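# Bridge three sticks over the blue disc using posts

## Task

Position all three sticks so that each one's centre axis, running from end to end, crosses above the blue disc painted on the table. When finished, no stick may be in contact with the table, every post must still be standing close to its starting spot, and the arrangement has to hold up by itself without any robot supporting it. Any number of the arms may be used. Afterwards, open the grippers and move the arms away. For reference, the arm bases sit on the tabletop (scene frame, metres, heading in degrees counter-clockwise from +x): arm1 at x=+0.62 y=+0.00 z=+0.72 heading +180; arm2 at x=-0.31 y=+0.54 z=+0.72 heading -60; arm3 at x=-0.31 y=-0.54 z=+0.72 heading +60.

## Robot and tools

Robots: arm1, arm2 and arm3 are identical i2rt Big YAM arms. Each has six revolute joints, a two-finger gripper and a wrist camera. With joints 1 and 6 at 0 and the hand level and forward, the wrist camera rides on top of the hand looking toward the fingertips. Reach is about 1.0 m measured from the joint-1 axis. Joints move at different speeds, so the hand can take a wide, curved path between two postures. Watch for this near other arms and near the sticks and posts.

Frame: there is one shared scene frame with its origin on the floor and +z up. The tabletop is at roughly z=0.72. The hand point is midway between the fingertips. The hand's z axis points along the fingers, and its y axis is the direction in which the fingers open and close.

execute_actions: the argument "actions" is a list holding one action object or nothing. An empty list only returns state and pictures. The action object has optional keys "arm1", "arm2" and "arm3". Under each key is {"joints": {...}}, where each entry is an absolute target for that arm's own joint. These are not offsets. Valid names and ranges:
- joint1_rad: -2.879 to 2.879 rad. Rotates the arm about its base. Positive is counter-clockwise seen from above, and 0 points along the base's heading.
- joint2_rad: 0 to 3.141. Shoulder. At 0 the upper arm points roughly level toward the back; increasing it raises the arm and then swings it forward.
- joint3_rad: 0 to 3.019. Elbow. At 0 it is fully folded; larger values open it.
- joint4_rad: -1.692 to 1.57. Hand pitch. Positive tilts the fingers up.
- joint5_rad: -1.57 to 1.57. Sideways hand swing. Positive goes to the arm's right.
- joint6_rad: -2.094 to 2.094. Hand roll. Positive is clockwise when viewed from behind the hand.
- gripper_m: 0 to 0.093 m, the fingertip gap. The grip force tops out near 50 to 62 N per pad.
The tolerances for counting a joint as arrived are ±0.045, ±0.14, ±0.09, ±0.055, ±0.03, ±0.035 rad and ±0.003 m. All motions in one action start together. One action runs for at most 15 s. Any joint you omit keeps pushing toward its previous target. A call with an unknown key or an out-of-range number is rejected entirely, and nothing moves. Optional "cameras": a list drawn from arm1_cam_wrist, arm2_cam_wrist, arm3_cam_wrist, cam_high, cam_low, "all". Leaving it out, null or ["all"] returns every camera. [] returns none. The "pictures" line lists the order of the images.

wait: {"seconds": 0 to 10}. Sends no new command and returns state and images.

zoom_image: {"camera": name, "region": [x0, y0, x1, y1]} in pixels of that camera's most recent full image, with the origin at the top-left. The region can be at most 504x504. Wrist images are 616x616 fisheye; cam_high and cam_low are fixed room cameras at 896x504. Calibration (K, distortion, world-to-camera transforms) was supplied for each. Room cameras may be off by a few degrees and millimetres. Wrist camera poses are derived from the reported joints, so their error can be larger.

finished_scene: {"scene": number of the current scene}. This is final. It ends the scene once the last command has been held, and the result says whether the task succeeded and gives the next task. If you resume after a summary, begin with an empty execute_actions to learn the current scene.

Result lines: joint_status reports how each commanded joint of the last accepted action finished.
- "off_target": stopped short and may still be pushing.
- "contact_stop" or "time_out": the joint now holds where it stopped. After a time_out the joint can keep a target up to 0.375, 0.375, 0.113, 0.225, 0.075, 0.3 rad away (joints 1 to 6), keep pushing, and move there on its own if the path clears.
- "not_followed": a self/inter-arm collision check, reported as "joint command not followed" with a "cause:" line, blocked that arm's joint targets. The gripper part still runs. The blocked targets may be retried with later actions.
- "limit_stop_at_motor_heat": follows a heat stop. Resend the target.
on_its_own lists joints you did not command this call. "held at" is the target a joint holds, not its actual position. To relieve a pushing joint, command it to its reported position. Targets very close to the current position may not cause movement. Loaded joints sag.

Cautions: the arms do not stop on contact; they keep pressing, sometimes hard. A hard squeeze between two robots ends the run, and a hard collision can too. No state line reports robot-to-robot contact, and the collision check ignores fingers, gripper housings and wrist cameras, and it may trigger late. Contact made through an object is fine. Holding loads heats motors, including while you are thinking. MOTOR HOT appears at 85 °C. At 100 °C an OVER-TEMPERATURE FAULT stops that arm's motors and gripper and the arm drops. While you compose a reply the robots keep executing your last command. Arms do not wait for one another. Avoid dropping sticks, slamming, knocking posts over, and pushing anything out of the work area, since that ends the scene. Loose objects may occasionally get nudged by an outside disturbance, so recheck before finishing. Fewer seconds of robot motion is better.

Each tool is called after "Request:" in YAML: its name, and indented under it one key for each argument.

## Session

Request:
execute_actions:
  actions: []

Scene clock: 0.00 s.
Motor temperatures (°C, as the motors report them): arm1=[24 25 25 24 25 26] | arm2=[25 22 23 26 22 23] | arm3=[24 23 25 24 24 25]
arm1.joint_positions: joint1_rad=-0.354 joint2_rad=+0.490 joint3_rad=+1.400 joint4_rad=-1.192 joint5_rad=-0.063 joint6_rad=+0.201 gripper_m=+0.094
arm1.joint_status: not commanded
arm1.hand: x=+0.4421 y=+0.0651 z=+1.4088 quat_wxyz=(-0.030, +0.769, -0.216, -0.601) (m; scene frame)
arm2.joint_positions: joint1_rad=-0.055 joint2_rad=+0.472 joint3_rad=+1.385 joint4_rad=-1.452 joint5_rad=-0.217 joint6_rad=-0.045 gripper_m=+0.095
arm2.joint_status: not commanded
arm2.hand: x=-0.1944 y=+0.4204 z=+1.3597 quat_wxyz=(-0.462, -0.372, -0.784, +0.182) (m; scene frame)
arm3.joint_positions: joint1_rad=+0.440 joint2_rad=+0.567 joint3_rad=+1.335 joint4_rad=-1.183 joint5_rad=-0.182 joint6_rad=+0.223 gripper_m=+0.095
arm3.joint_status: not commanded
arm3.hand: x=-0.3088 y=-0.2968 z=+1.3737 quat_wxyz=(-0.296, +0.526, -0.650, -0.461) (m; scene frame)
pictures: arm1_cam_wrist, arm2_cam_wrist, arm3_cam_wrist, cam_high, cam_low
Images, in order (width x height): arm1_cam_wrist 616x616, arm2_cam_wrist 616x616, arm3_cam_wrist 616x616, cam_high 896x504, cam_low 896x504.

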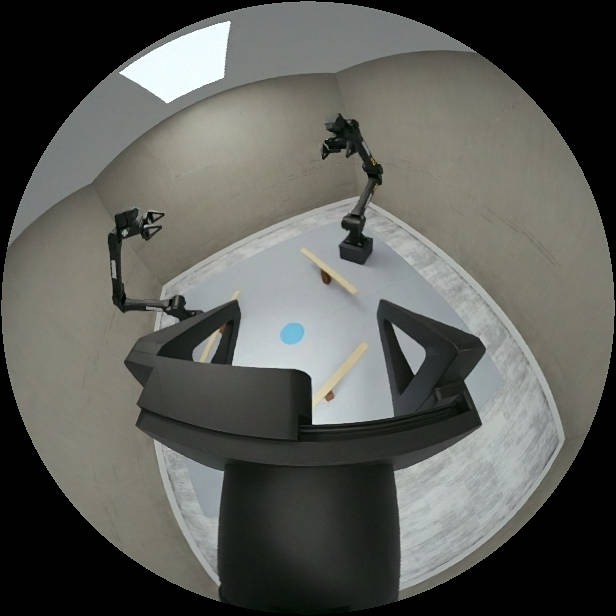

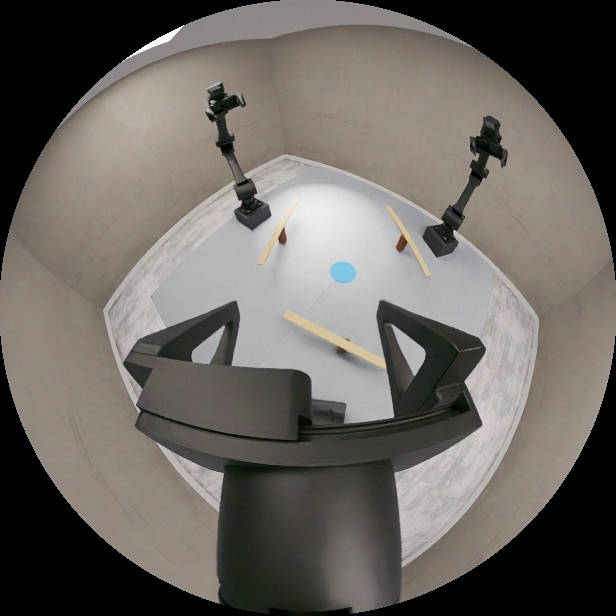

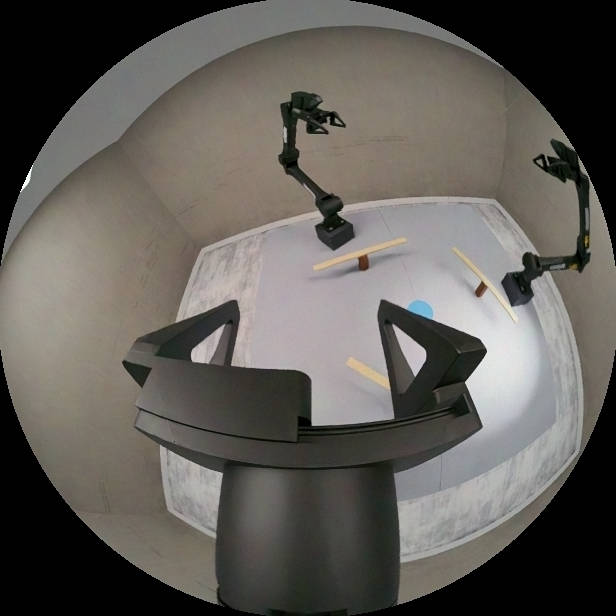

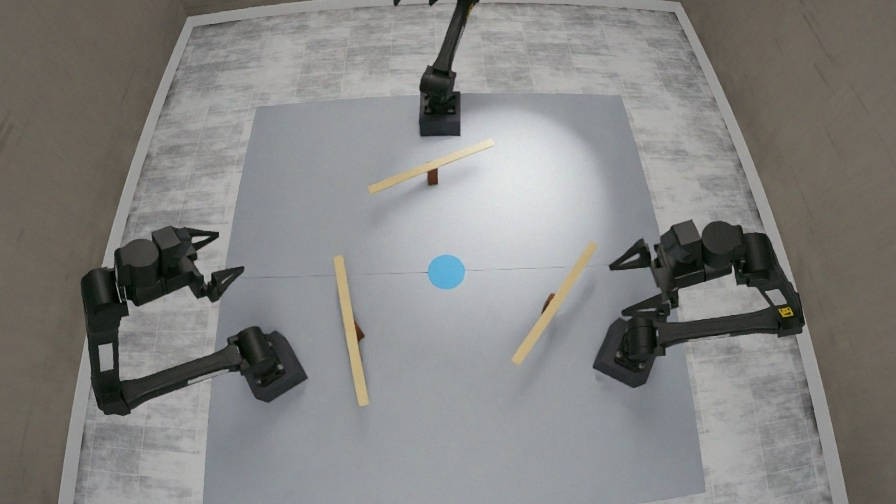

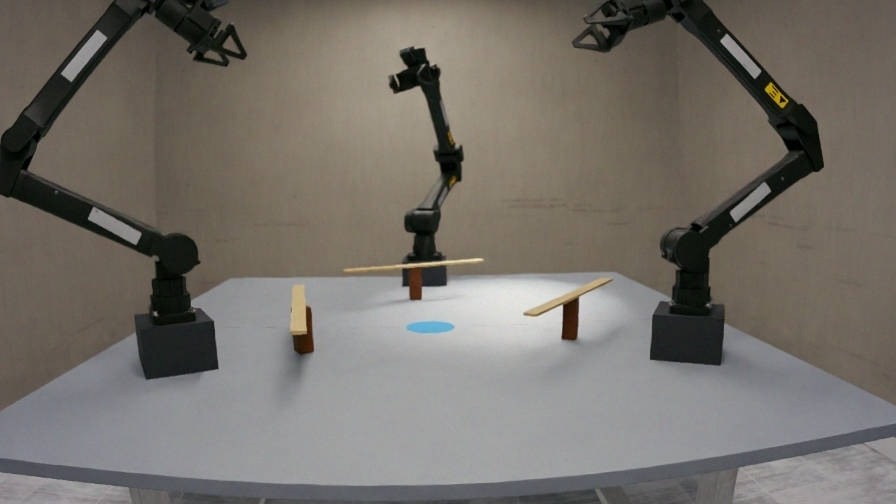

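Request:
zoom_image:
  camera: "cam_high"
  region: [300, 120, 620, 420]

Request:
zoom_image:
  camera: "cam_low"
  region: [260, 240, 640, 380]

Region (300, 120, 620, 420) of cam_high's 896x504 image, scaled by 1.575, with more detail than that image has; it fills the top 472 rows of this view, and the rest is white.

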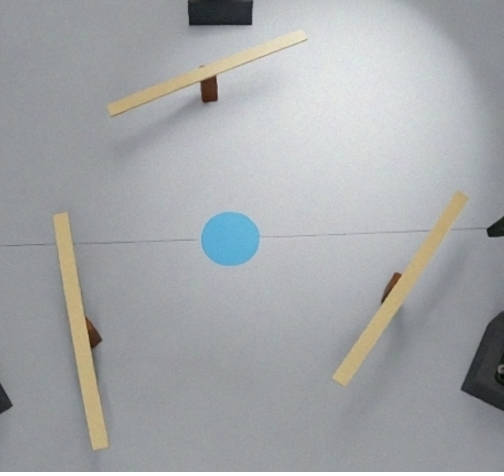

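Region (260, 240, 640, 380) of cam_low's 896x504 image, scaled by 1.326, with more detail than that image has; it fills the top 186 rows of this view, and the rest is white.

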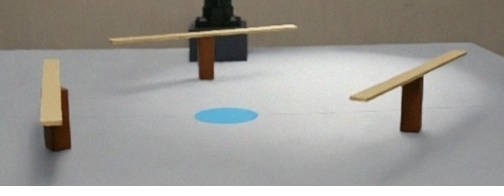

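Request:
execute_actions:
  actions:
    - {"arm1":{"joints":{"joint1_rad":0.11,"joint2_rad":1.3,"joint3_rad":1.1,"joint4_rad":-1.35,"joint5_rad":0,"joint6_rad":1.28}},"arm2":{"joints":{"joint1_rad":-0.46,"joint2_rad":1.1,"joint3_rad":0.9,"joint4_rad":-1.2,"joint5_rad":0,"joint6_rad":-1.70}},"arm3":{"joints":{"joint1_rad":-0.32,"joint2_rad":1.2,"joint3_rad":1.2,"joint4_rad":-1.55,"joint5_rad":0,"joint6_rad":-1.74}}}

Scene clock: 6.00 s.
Motor temperatures (°C, as the motors report them): arm1=[24 25 26 24 25 26] | arm2=[25 22 24 26 22 23] | arm3=[24 23 26 24 24 25]
arm1.joint_positions: joint1_rad=+0.110 joint2_rad=+1.295 joint3_rad=+1.094 joint4_rad=-1.342 joint5_rad=-0.001 joint6_rad=+1.266 gripper_m=+0.094
arm1.joint_status: all done
arm1.hand: x=+0.2563 y=-0.0254 z=+0.9990 quat_wxyz=(+0.011, +0.827, -0.562, -0.011) (m; scene frame)
arm2.joint_positions: joint1_rad=-0.459 joint2_rad=+1.111 joint3_rad=+0.871 joint4_rad=-1.203 joint5_rad=-0.001 joint6_rad=-1.688 gripper_m=+0.095
arm2.joint_status: all done
arm2.hand: x=-0.2751 y=+0.2221 z=+0.9859 quat_wxyz=(+0.007, +0.110, -0.992, +0.066) (m; scene frame)
arm3.joint_positions: joint1_rad=-0.321 joint2_rad=+1.208 joint3_rad=+1.188 joint4_rad=-1.536 joint5_rad=-0.001 joint6_rad=-1.730 gripper_m=+0.095
arm3.joint_status: all done
arm3.hand: x=-0.0513 y=-0.3158 z=+1.0662 quat_wxyz=(-0.002, +0.940, -0.342, -0.004) (m; scene frame)
pictures: arm1_cam_wrist, arm2_cam_wrist, arm3_cam_wrist, cam_high, cam_low
camera_calibration (this result's frames):
arm1_cam_wrist: T_world_to_cam=[[0.928425, 0.37038, -0.0290728, -0.203665], [0.316002, -0.746114, 0.586051, -0.681036], [0.19537, -0.553292, -0.809752, 0.869634], [0, 0, 0, 1]] pos_world=[0.234396, 0.0484641, 1.09739]
arm2_cam_wrist: T_world_to_cam=[[0.210803, -0.968722, 0.130919, 0.144241], [-0.797676, -0.0930523, 0.595865, -0.781442], [-0.565045, -0.230041, -0.792342, 0.802783], [0, 0, 0, 1]] pos_world=[-0.200135, 0.251687, 1.08283]
arm3_cam_wrist: T_world_to_cam=[[0.635895, 0.771749, 0.00637516, 0.266187], [0.6264, -0.520923, 0.579881, -0.746258], [0.450844, -0.36475, -0.814676, 0.900908], [0, 0, 0, 1]] pos_world=[-0.10798, -0.265566, 1.16499]
Images, in order (width x height): arm1_cam_wrist 616x616, arm2_cam_wrist 616x616, arm3_cam_wrist 616x616, cam_high 896x504, cam_low 896x504.

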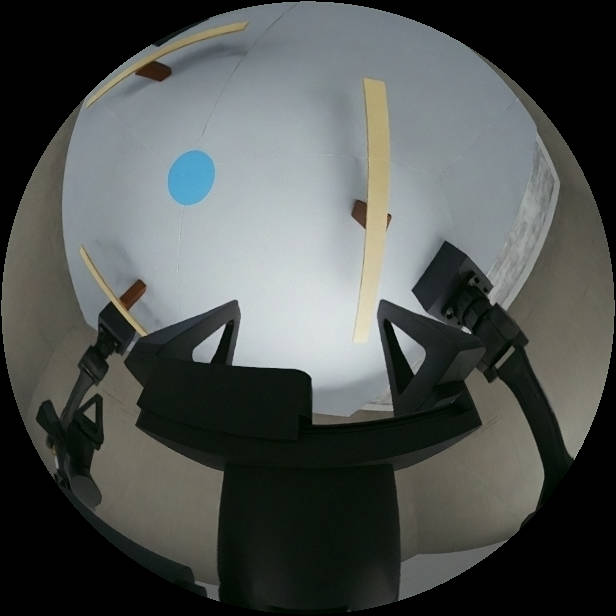

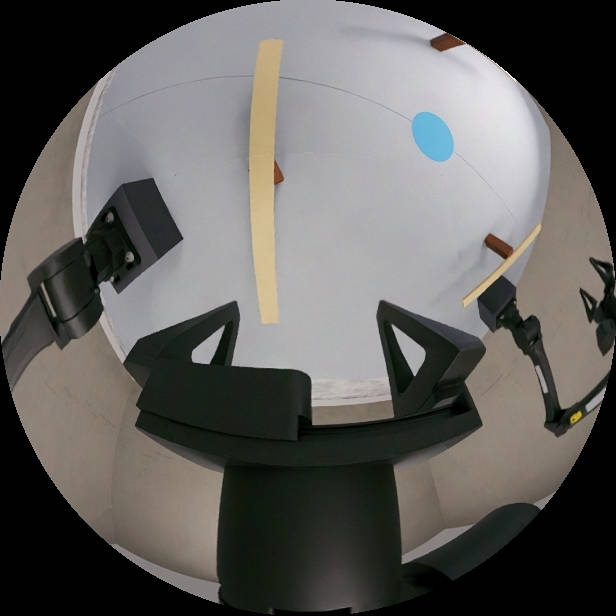

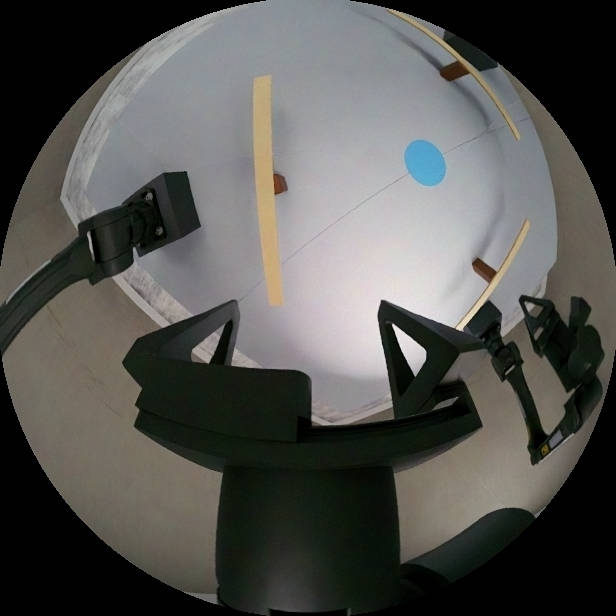

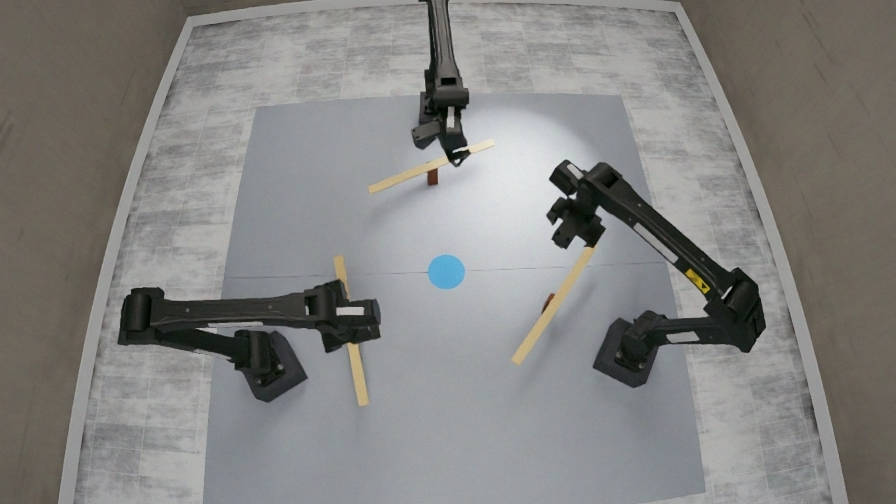

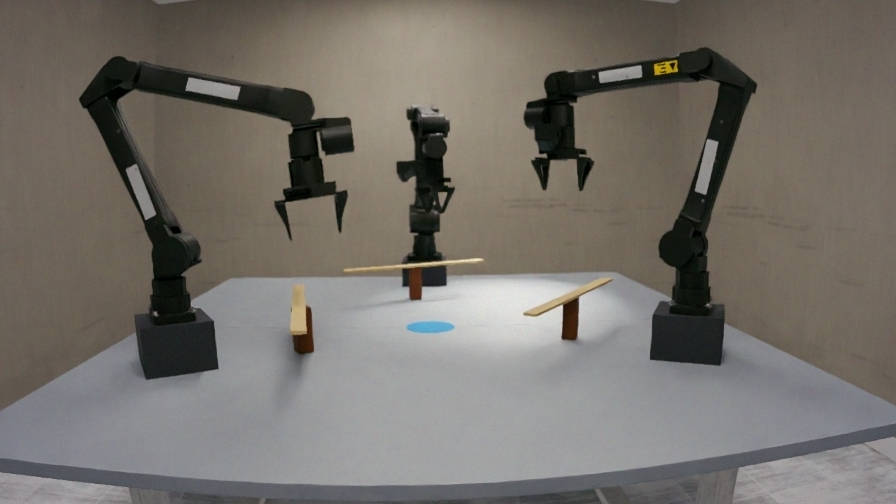

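Request:
execute_actions:
  actions:
    - {"arm1":{"joints":{"joint1_rad":0.166,"joint2_rad":1.119,"joint3_rad":0.671,"joint4_rad":-1.123,"joint6_rad":1.288}},"arm2":{"joints":{"joint1_rad":-0.433,"joint2_rad":1.22,"joint3_rad":0.663,"joint4_rad":-1.013,"joint6_rad":-1.63}},"arm3":{"joints":{"joint1_rad":-0.337,"joint2_rad":1.146,"joint3_rad":0.663,"joint4_rad":-1.088,"joint6_rad":-1.78}}}

Scene clock: 11.70 s.
Motor temperatures (°C, as the motors report them): arm1=[24 25 27 24 25 26] | arm2=[25 22 25 26 22 23] | arm3=[24 23 26 24 24 25]
arm1.joint_positions: joint1_rad=+0.165 joint2_rad=+1.116 joint3_rad=+0.668 joint4_rad=-1.132 joint5_rad=-0.001 joint6_rad=+1.274 gripper_m=+0.094
arm1.joint_status: all done
arm1.hand: x=+0.3637 y=-0.0324 z=+0.8965 quat_wxyz=(+0.000, +0.840, -0.542, +0.004) (m; scene frame)
arm2.joint_positions: joint1_rad=-0.440 joint2_rad=+1.230 joint3_rad=+0.646 joint4_rad=-1.022 joint5_rad=-0.001 joint6_rad=-1.642 gripper_m=+0.095
arm2.joint_status: all done
arm2.hand: x=-0.2764 y=+0.2699 z=+0.8740 quat_wxyz=(+0.007, +0.097, -0.995, -0.016) (m; scene frame)
arm3.joint_positions: joint1_rad=-0.328 joint2_rad=+1.146 joint3_rad=+0.658 joint4_rad=-1.103 joint5_rad=-0.001 joint6_rad=-1.771 gripper_m=+0.095
arm3.joint_status: all done
arm3.hand: x=-0.1106 y=-0.3679 z=+0.8911 quat_wxyz=(+0.012, +0.945, -0.326, -0.012) (m; scene frame)
pictures: arm1_cam_wrist, arm2_cam_wrist, arm3_cam_wrist, cam_high, cam_low
camera_calibration (this result's frames):
arm1_cam_wrist: T_world_to_cam=[[0.910232, 0.414042, 0.00683185, -0.327994], [0.32899, -0.733076, 0.595286, -0.672729], [0.251481, -0.539601, -0.803485, 0.736169], [0, 0, 0, 1]] pos_world=[0.334739, 0.0398793, 0.994207]
arm2_cam_wrist: T_world_to_cam=[[0.183949, -0.982441, -0.0311755, 0.343358], [-0.791684, -0.166881, 0.587696, -0.682614], [-0.582579, -0.0834249, -0.808481, 0.694015], [0, 0, 0, 1]] pos_world=[-0.199256, 0.281312, 0.972972]
arm3_cam_wrist: T_world_to_cam=[[0.609482, 0.792354, -0.0265671, 0.379238], [0.658203, -0.487044, 0.57407, -0.613544], [0.441928, -0.367372, -0.818375, 0.767317], [0, 0, 0, 1]] pos_world=[-0.166401, -0.317423, 0.990246]
Images, in order (width x height): arm1_cam_wrist 616x616, arm2_cam_wrist 616x616, arm3_cam_wrist 616x616, cam_high 896x504, cam_low 896x504.

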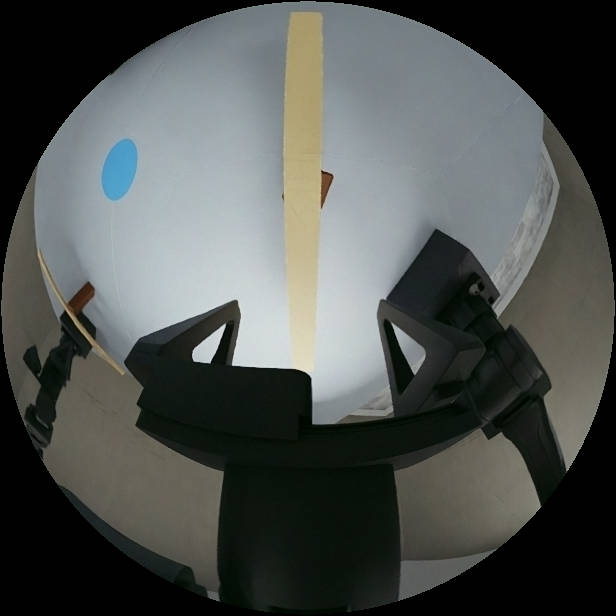

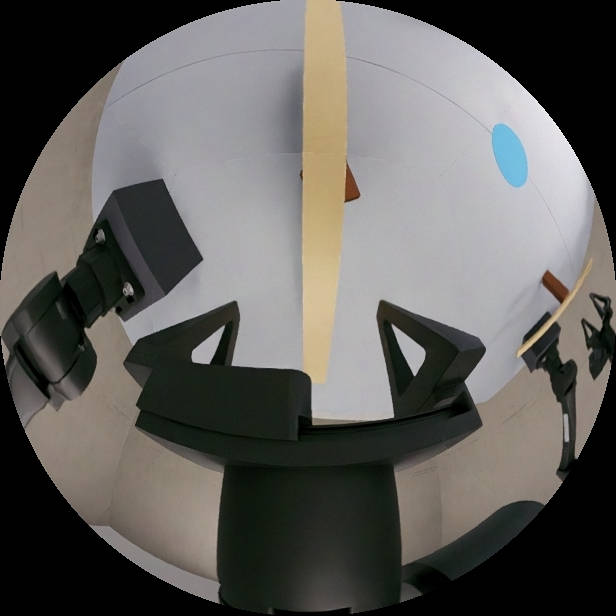

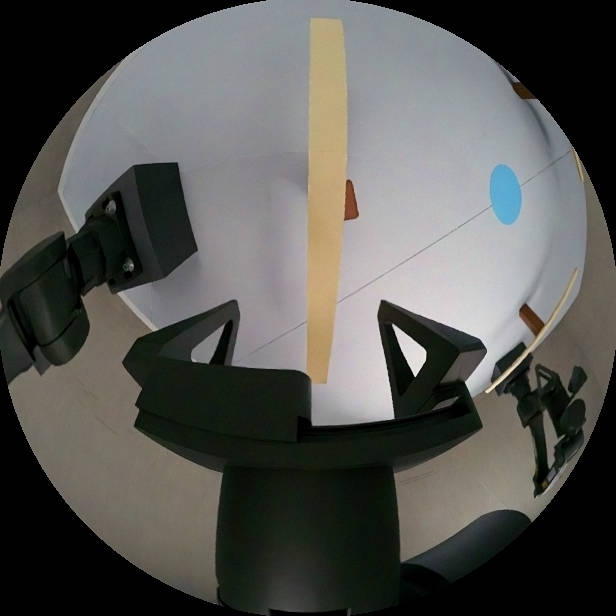

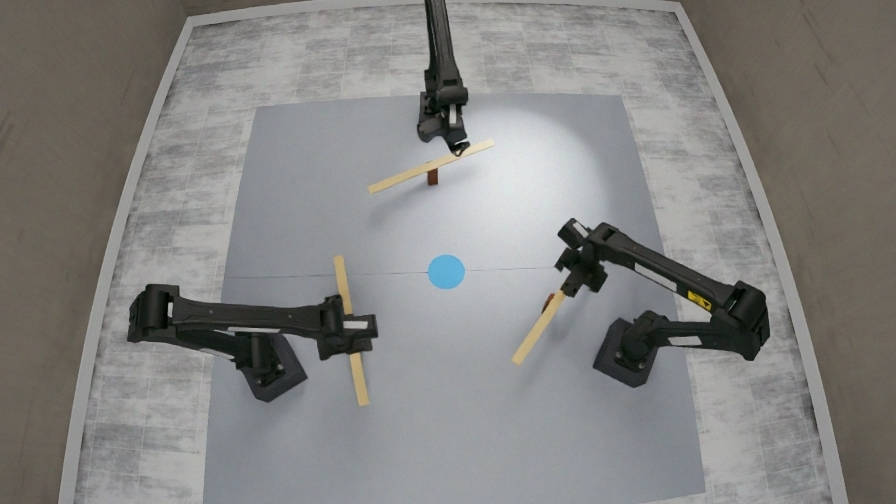

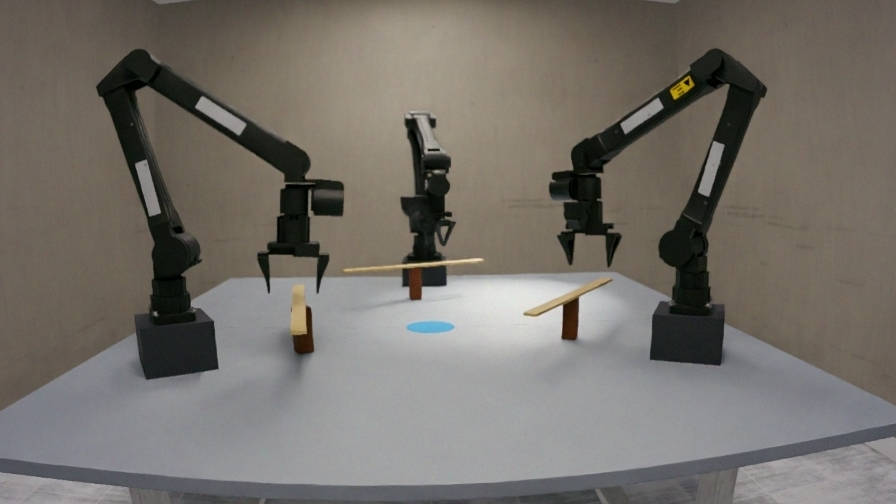

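Request:
execute_actions:
  actions:
    - {"arm1":{"joints":{"joint2_rad":1.308,"joint3_rad":0.566,"joint4_rad":-0.818}},"arm2":{"joints":{"joint2_rad":1.375,"joint3_rad":0.598,"joint4_rad":-0.765,"joint6_rad":-1.62}},"arm3":{"joints":{"joint2_rad":1.349,"joint3_rad":0.585,"joint4_rad":-0.79}}}

Scene clock: 15.70 s.
Motor temperatures (°C, as the motors report them): arm1=[24 25 27 24 25 26] | arm2=[25 22 25 26 22 23] | arm3=[24 23 26 24 24 25]
arm1.joint_positions: joint1_rad=+0.165 joint2_rad=+1.318 joint3_rad=+0.563 joint4_rad=-0.827 joint5_rad=-0.001 joint6_rad=+1.274 gripper_m=+0.094
arm1.joint_status: all done
arm1.hand: x=+0.3537 y=-0.0340 z=+0.8140 quat_wxyz=(-0.001, +0.840, -0.542, +0.004) (m; scene frame)
arm2.joint_positions: joint1_rad=-0.440 joint2_rad=+1.381 joint3_rad=+0.592 joint4_rad=-0.774 joint5_rad=-0.001 joint6_rad=-1.632 gripper_m=+0.095
arm2.joint_status: all done
arm2.hand: x=-0.2749 y=+0.2510 z=+0.8186 quat_wxyz=(+0.006, +0.092, -0.996, +0.005) (m; scene frame)
arm3.joint_positions: joint1_rad=-0.328 joint2_rad=+1.356 joint3_rad=+0.580 joint4_rad=-0.806 joint5_rad=-0.001 joint6_rad=-1.771 gripper_m=+0.095
arm3.joint_status: all done
arm3.hand: x=-0.0987 y=-0.3570 z=+0.8136 quat_wxyz=(+0.009, +0.945, -0.326, -0.010) (m; scene frame)
pictures: arm1_cam_wrist, arm2_cam_wrist, arm3_cam_wrist, cam_high, cam_low
camera_calibration (this result's frames):
arm1_cam_wrist: T_world_to_cam=[[0.910222, 0.414044, 0.00792557, -0.318475], [0.328317, -0.733162, 0.595552, -0.621427], [0.252395, -0.539482, -0.803278, 0.671044], [0, 0, 0, 1]] pos_world=[0.32454, 0.0382724, 0.911651]
arm2_cam_wrist: T_world_to_cam=[[0.174461, -0.9846, 0.01122, 0.286045], [-0.796159, -0.134348, 0.589985, -0.663233], [-0.579392, -0.111862, -0.807336, 0.655606], [0, 0, 0, 1]] pos_world=[-0.198089, 0.265873, 0.917382]
arm3_cam_wrist: T_world_to_cam=[[0.609379, 0.792675, -0.0179813, 0.354408], [0.654523, -0.490115, 0.575663, -0.574377], [0.4475, -0.362566, -0.81749, 0.704228], [0, 0, 0, 1]] pos_world=[-0.155168, -0.307111, 0.912719]
Images, in order (width x height): arm1_cam_wrist 616x616, arm2_cam_wrist 616x616, arm3_cam_wrist 616x616, cam_high 896x504, cam_low 896x504.

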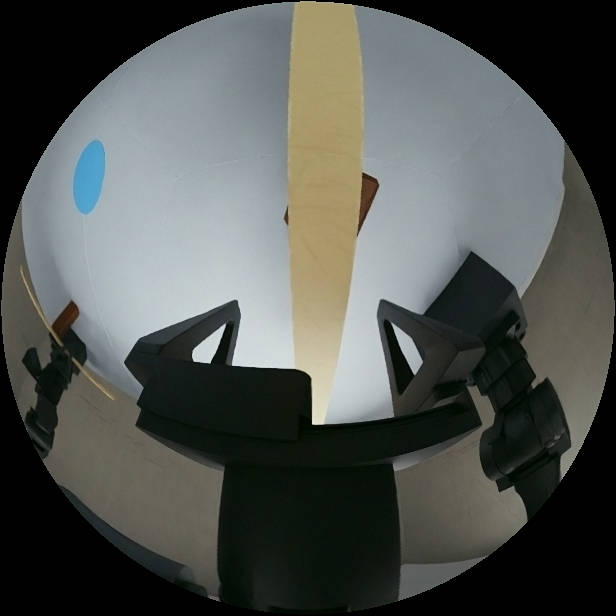

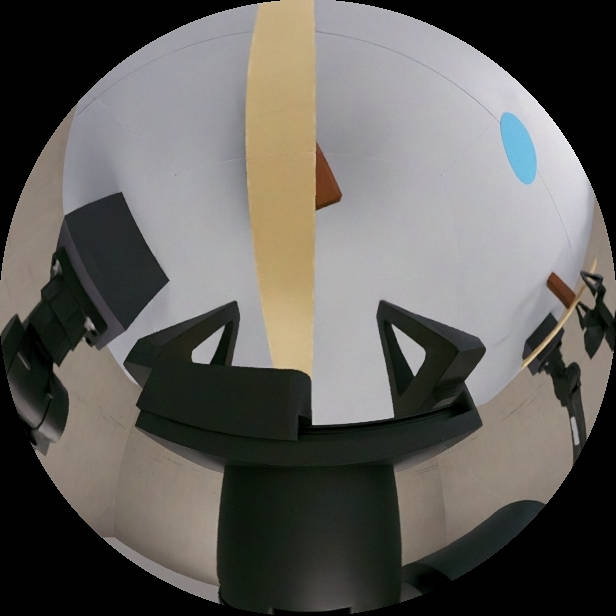

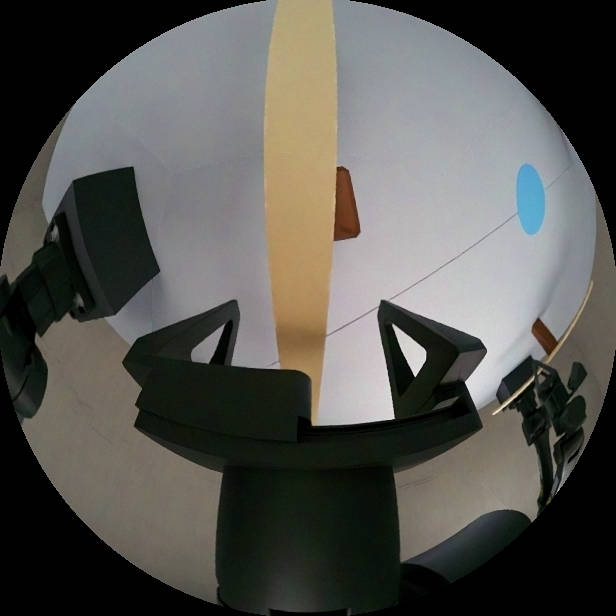

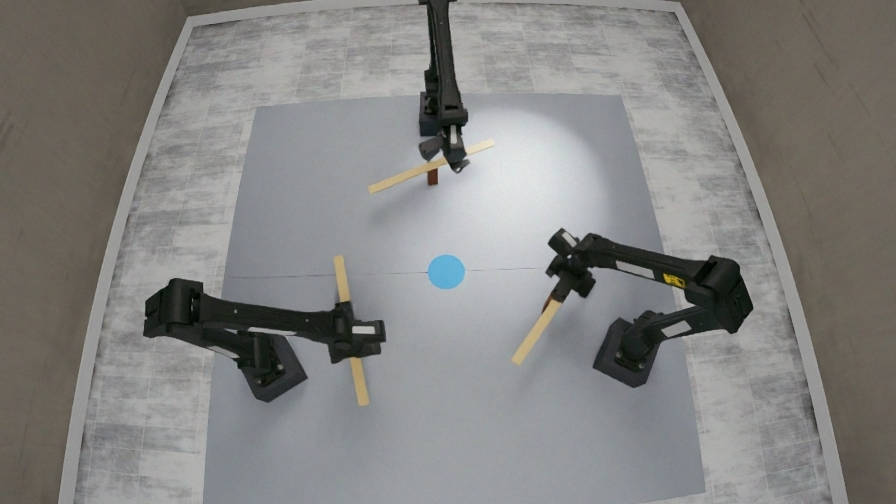

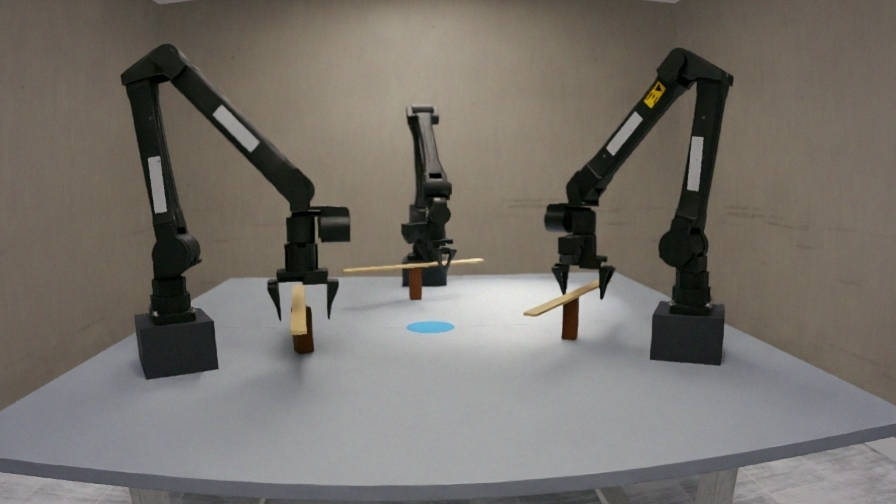

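Request:
execute_actions:
  actions:
    - {"arm1":{"joints":{"joint2_rad":1.285,"joint3_rad":0.545}},"arm2":{"joints":{"joint2_rad":1.338,"joint3_rad":0.560}},"arm3":{"joints":{"joint2_rad":1.333,"joint3_rad":0.571}}}
  cameras: ["arm1_cam_wrist","arm2_cam_wrist","arm3_cam_wrist","cam_low"]

Scene clock: 16.90 s.
Motor temperatures (°C, as the motors report them): arm1=[24 25 27 24 25 26] | arm2=[25 22 25 26 22 23] | arm3=[24 23 26 24 24 25]
arm1.joint_positions: joint1_rad=+0.165 joint2_rad=+1.292 joint3_rad=+0.551 joint4_rad=-0.825 joint5_rad=-0.001 joint6_rad=+1.274 gripper_m=+0.094
arm1.joint_status: all done
arm1.hand: x=+0.3563 y=-0.0336 z=+0.8169 quat_wxyz=(+0.004, +0.840, -0.542, -0.001) (m; scene frame)
arm2.joint_positions: joint1_rad=-0.440 joint2_rad=+1.348 joint3_rad=+0.557 joint4_rad=-0.771 joint5_rad=-0.001 joint6_rad=-1.631 gripper_m=+0.095
arm2.joint_status: all done
arm2.hand: x=-0.2765 y=+0.2642 z=+0.8173 quat_wxyz=(+0.006, +0.092, -0.996, +0.005) (m; scene frame)
arm3.joint_positions: joint1_rad=-0.328 joint2_rad=+1.346 joint3_rad=+0.573 joint4_rad=-0.805 joint5_rad=-0.001 joint6_rad=-1.771 gripper_m=+0.095
arm3.joint_status: all done
arm3.hand: x=-0.1003 y=-0.3584 z=+0.8142 quat_wxyz=(+0.007, +0.945, -0.326, -0.009) (m; scene frame)
pictures: arm1_cam_wrist, arm2_cam_wrist, arm3_cam_wrist, cam_low
camera_calibration (this result's frames):
arm1_cam_wrist: T_world_to_cam=[[0.910256, 0.413998, -0.00629315, -0.309459], [0.33704, -0.73205, 0.592036, -0.623939], [0.240495, -0.541026, -0.805887, 0.679174], [0, 0, 0, 1]] pos_world=[0.328641, 0.0388123, 0.914784]
arm2_cam_wrist: T_world_to_cam=[[0.174085, -0.984667, 0.0112252, 0.299245], [-0.796212, -0.134042, 0.589982, -0.662155], [-0.579431, -0.111645, -0.807338, 0.655078], [0, 0, 0, 1]] pos_world=[-0.199737, 0.279037, 0.91617]
arm3_cam_wrist: T_world_to_cam=[[0.609442, 0.792696, -0.0146235, 0.353753], [0.653006, -0.491414, 0.576277, -0.575465], [0.449627, -0.360757, -0.817123, 0.705499], [0, 0, 0, 1]] pos_world=[-0.157021, -0.308697, 0.91328]
Images, in order (width x height): arm1_cam_wrist 616x616, arm2_cam_wrist 616x616, arm3_cam_wrist 616x616, cam_low 896x504.

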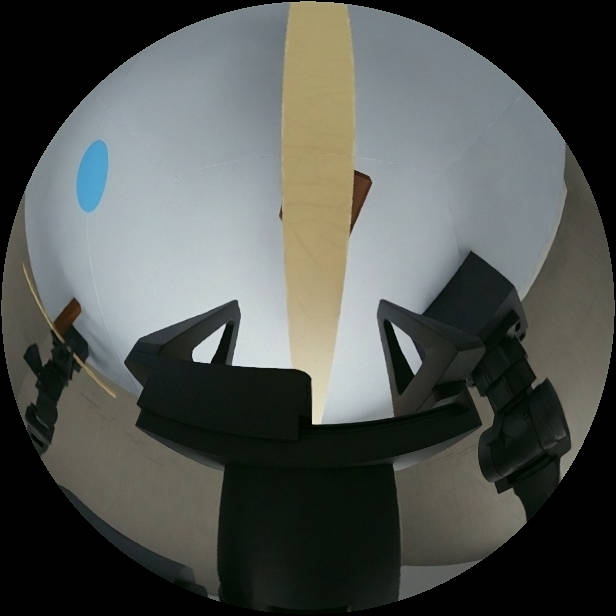

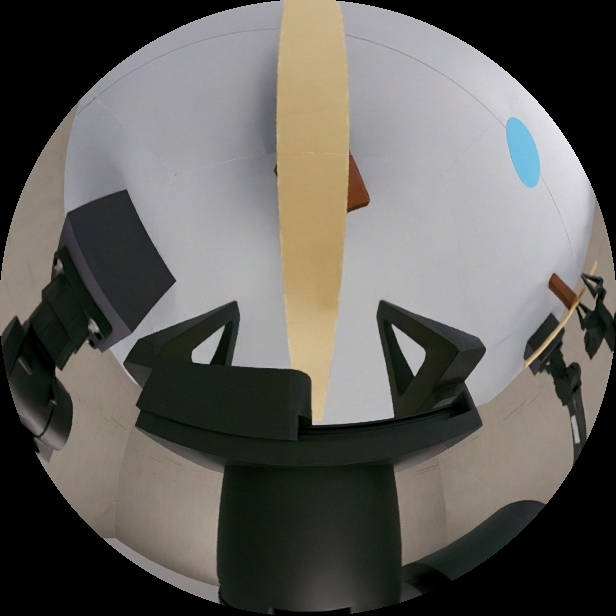

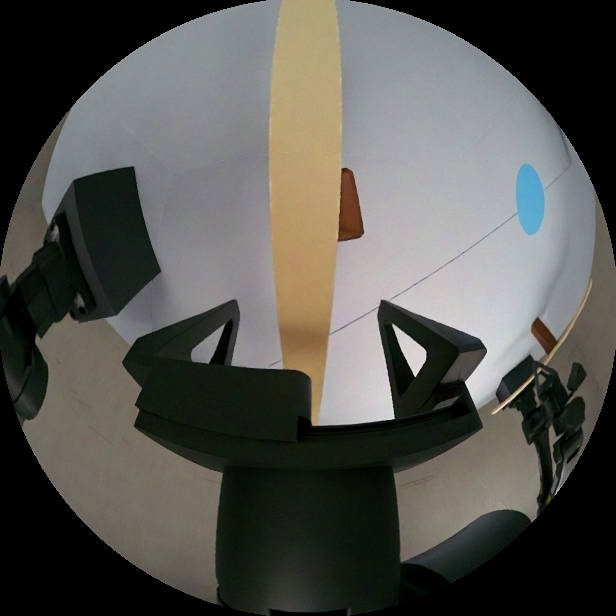

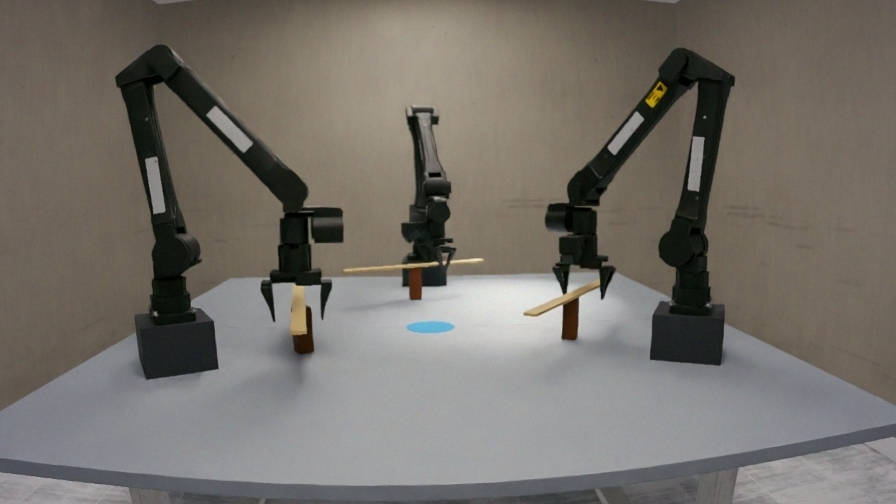

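Check finger depth.

Request:
zoom_image:
  camera: "cam_low"
  region: [240, 230, 660, 370]

Region (240, 230, 660, 370) of cam_low's 896x504 image, scaled by 1.200, with more detail than that image has.

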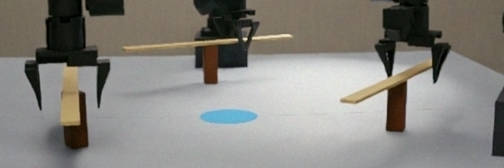

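Request:
zoom_image:
  camera: "cam_low"
  region: [390, 235, 490, 305]

Request:
zoom_image:
  camera: "cam_low"
  region: [520, 255, 640, 345]

Region (390, 235, 490, 305) of cam_low's 896x504 image, scaled by 5.040, with more detail than that image has; it fills the top 353 rows of this view, and the rest is white.

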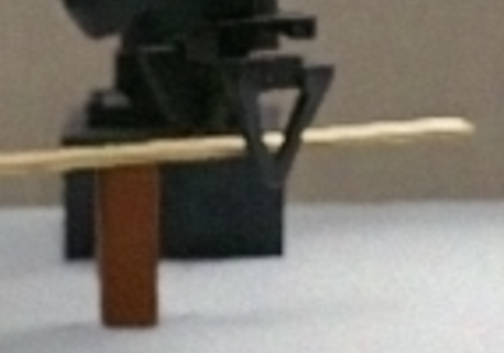

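Region (520, 255, 640, 345) of cam_low's 896x504 image, scaled by 4.200, with more detail than that image has; it fills the top 378 rows of this view, and the rest is white.

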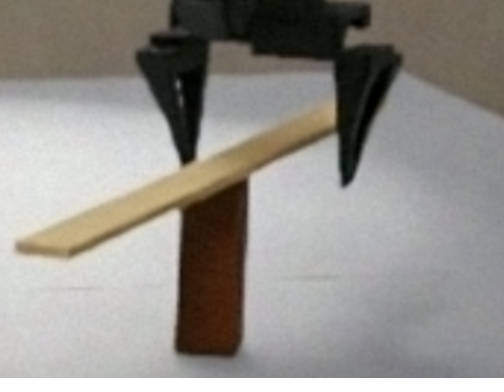

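Request:
execute_actions:
  actions:
    - {"arm1":{"joints":{"gripper_m":0.02}},"arm2":{"joints":{"gripper_m":0.02}},"arm3":{"joints":{"gripper_m":0.02}}}
  cameras: ["arm1_cam_wrist","arm2_cam_wrist","arm3_cam_wrist","cam_low"]

Scene clock: 17.97 s.
Motor temperatures (°C, as the motors report them): arm1=[24 25 27 24 25 26] | arm2=[25 22 25 26 22 23] | arm3=[24 23 26 24 24 25]
arm1.joint_positions: joint1_rad=+0.165 joint2_rad=+1.292 joint3_rad=+0.551 joint4_rad=-0.825 joint5_rad=-0.001 joint6_rad=+1.276 gripper_m=+0.027
arm1.joint_status: gripper_m off_target (ended at +0.027, target +0.020)
arm1.hand: x=+0.3563 y=-0.0336 z=+0.8169 quat_wxyz=(+0.004, +0.840, -0.543, -0.001) (m; scene frame)
arm2.joint_positions: joint1_rad=-0.440 joint2_rad=+1.348 joint3_rad=+0.557 joint4_rad=-0.771 joint5_rad=-0.001 joint6_rad=-1.631 gripper_m=+0.028
arm2.joint_status: gripper_m off_target (ended at +0.028, target +0.020)
arm2.hand: x=-0.2765 y=+0.2641 z=+0.8173 quat_wxyz=(+0.006, +0.092, -0.996, +0.006) (m; scene frame)
arm3.joint_positions: joint1_rad=-0.328 joint2_rad=+1.346 joint3_rad=+0.573 joint4_rad=-0.805 joint5_rad=-0.001 joint6_rad=-1.771 gripper_m=+0.028
arm3.joint_status: gripper_m off_target (ended at +0.028, target +0.020)
arm3.hand: x=-0.1002 y=-0.3583 z=+0.8142 quat_wxyz=(+0.007, +0.945, -0.326, -0.009) (m; scene frame)
pictures: arm1_cam_wrist, arm2_cam_wrist, arm3_cam_wrist, cam_low
camera_calibration (this result's frames):
arm1_cam_wrist: T_world_to_cam=[[0.911044, 0.412261, -0.00628963, -0.309801], [0.335638, -0.732683, 0.592049, -0.623471], [0.239471, -0.541494, -0.805877, 0.679516], [0, 0, 0, 1]] pos_world=[0.328778, 0.0388662, 0.914783]
arm2_cam_wrist: T_world_to_cam=[[0.173339, -0.984794, 0.0116167, 0.298659], [-0.796347, -0.13321, 0.589989, -0.662421], [-0.57947, -0.111519, -0.807328, 0.655023], [0, 0, 0, 1]] pos_world=[-0.19972, 0.278924, 0.91617]
arm3_cam_wrist: T_world_to_cam=[[0.609146, 0.79293, -0.0142455, 0.353408], [0.653026, -0.491314, 0.576339, -0.575493], [0.449998, -0.360377, -0.817086, 0.70563], [0, 0, 0, 1]] pos_world=[-0.156997, -0.308683, 0.913274]
Images, in order (width x height): arm1_cam_wrist 616x616, arm2_cam_wrist 616x616, arm3_cam_wrist 616x616, cam_low 896x504.

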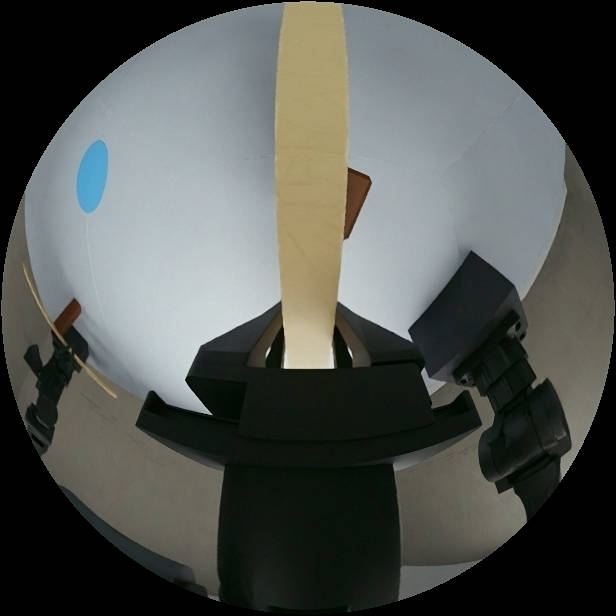

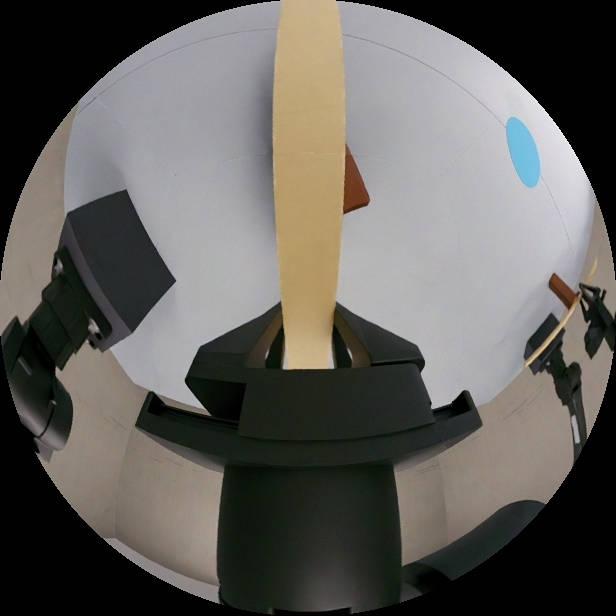

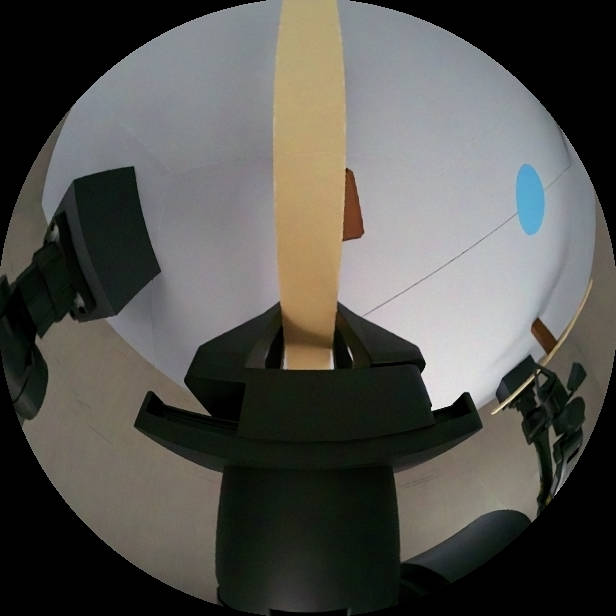

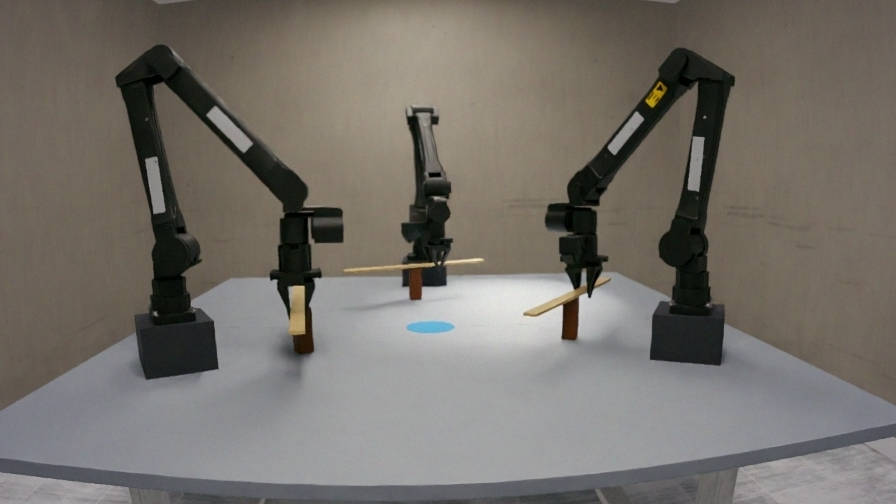

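Request:
execute_actions:
  actions:
    - {"arm1":{"joints":{"joint2_rad":1.13}},"arm2":{"joints":{"joint2_rad":1.185}},"arm3":{"joints":{"joint2_rad":1.18}}}
  cameras: ["cam_high","cam_low"]

Scene clock: 22.87 s.
Motor temperatures (°C, as the motors report them): arm1=[24 25 27 24 25 26] | arm2=[25 22 25 26 22 23] | arm3=[24 23 26 24 24 25]
arm1.joint_positions: joint1_rad=+0.165 joint2_rad=+1.123 joint3_rad=+0.547 joint4_rad=-0.825 joint5_rad=-0.001 joint6_rad=+1.276 gripper_m=+0.027
arm1.joint_status: all done
arm1.hand: x=+0.3414 y=-0.0354 z=+0.8583 quat_wxyz=(+0.057, +0.837, -0.541, -0.064) (m; scene frame)
arm2.joint_positions: joint1_rad=-0.440 joint2_rad=+1.180 joint3_rad=+0.556 joint4_rad=-0.771 joint5_rad=-0.001 joint6_rad=-1.631 gripper_m=+0.028
arm2.joint_status: all done
arm2.hand: x=-0.2736 y=+0.2458 z=+0.8616 quat_wxyz=(+0.004, +0.092, -0.992, +0.090) (m; scene frame)
arm3.joint_positions: joint1_rad=-0.328 joint2_rad=+1.177 joint3_rad=+0.568 joint4_rad=-0.805 joint5_rad=-0.001 joint6_rad=-1.771 gripper_m=+0.028
arm3.joint_status: all done
arm3.hand: x=-0.0877 y=-0.3481 z=+0.8566 quat_wxyz=(-0.063, +0.943, -0.325, +0.032) (m; scene frame)
pictures: cam_high, cam_low
Images, in order (width x height): cam_high 896x504, cam_low 896x504.

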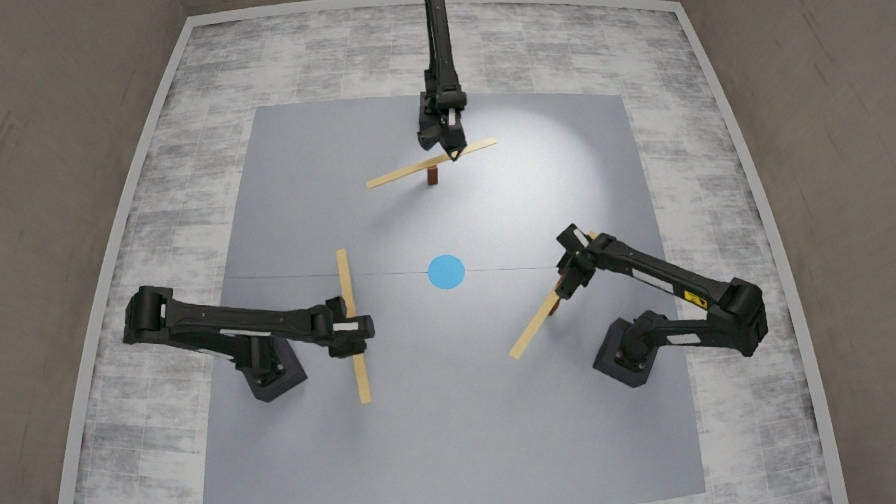

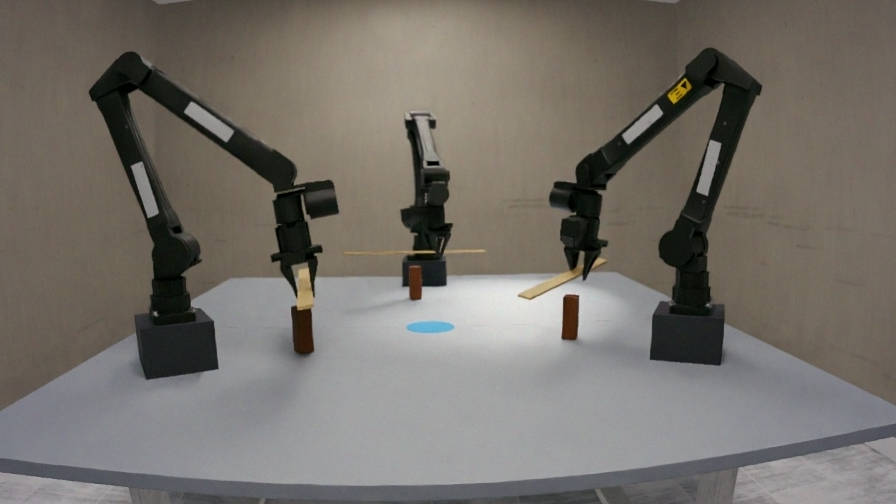

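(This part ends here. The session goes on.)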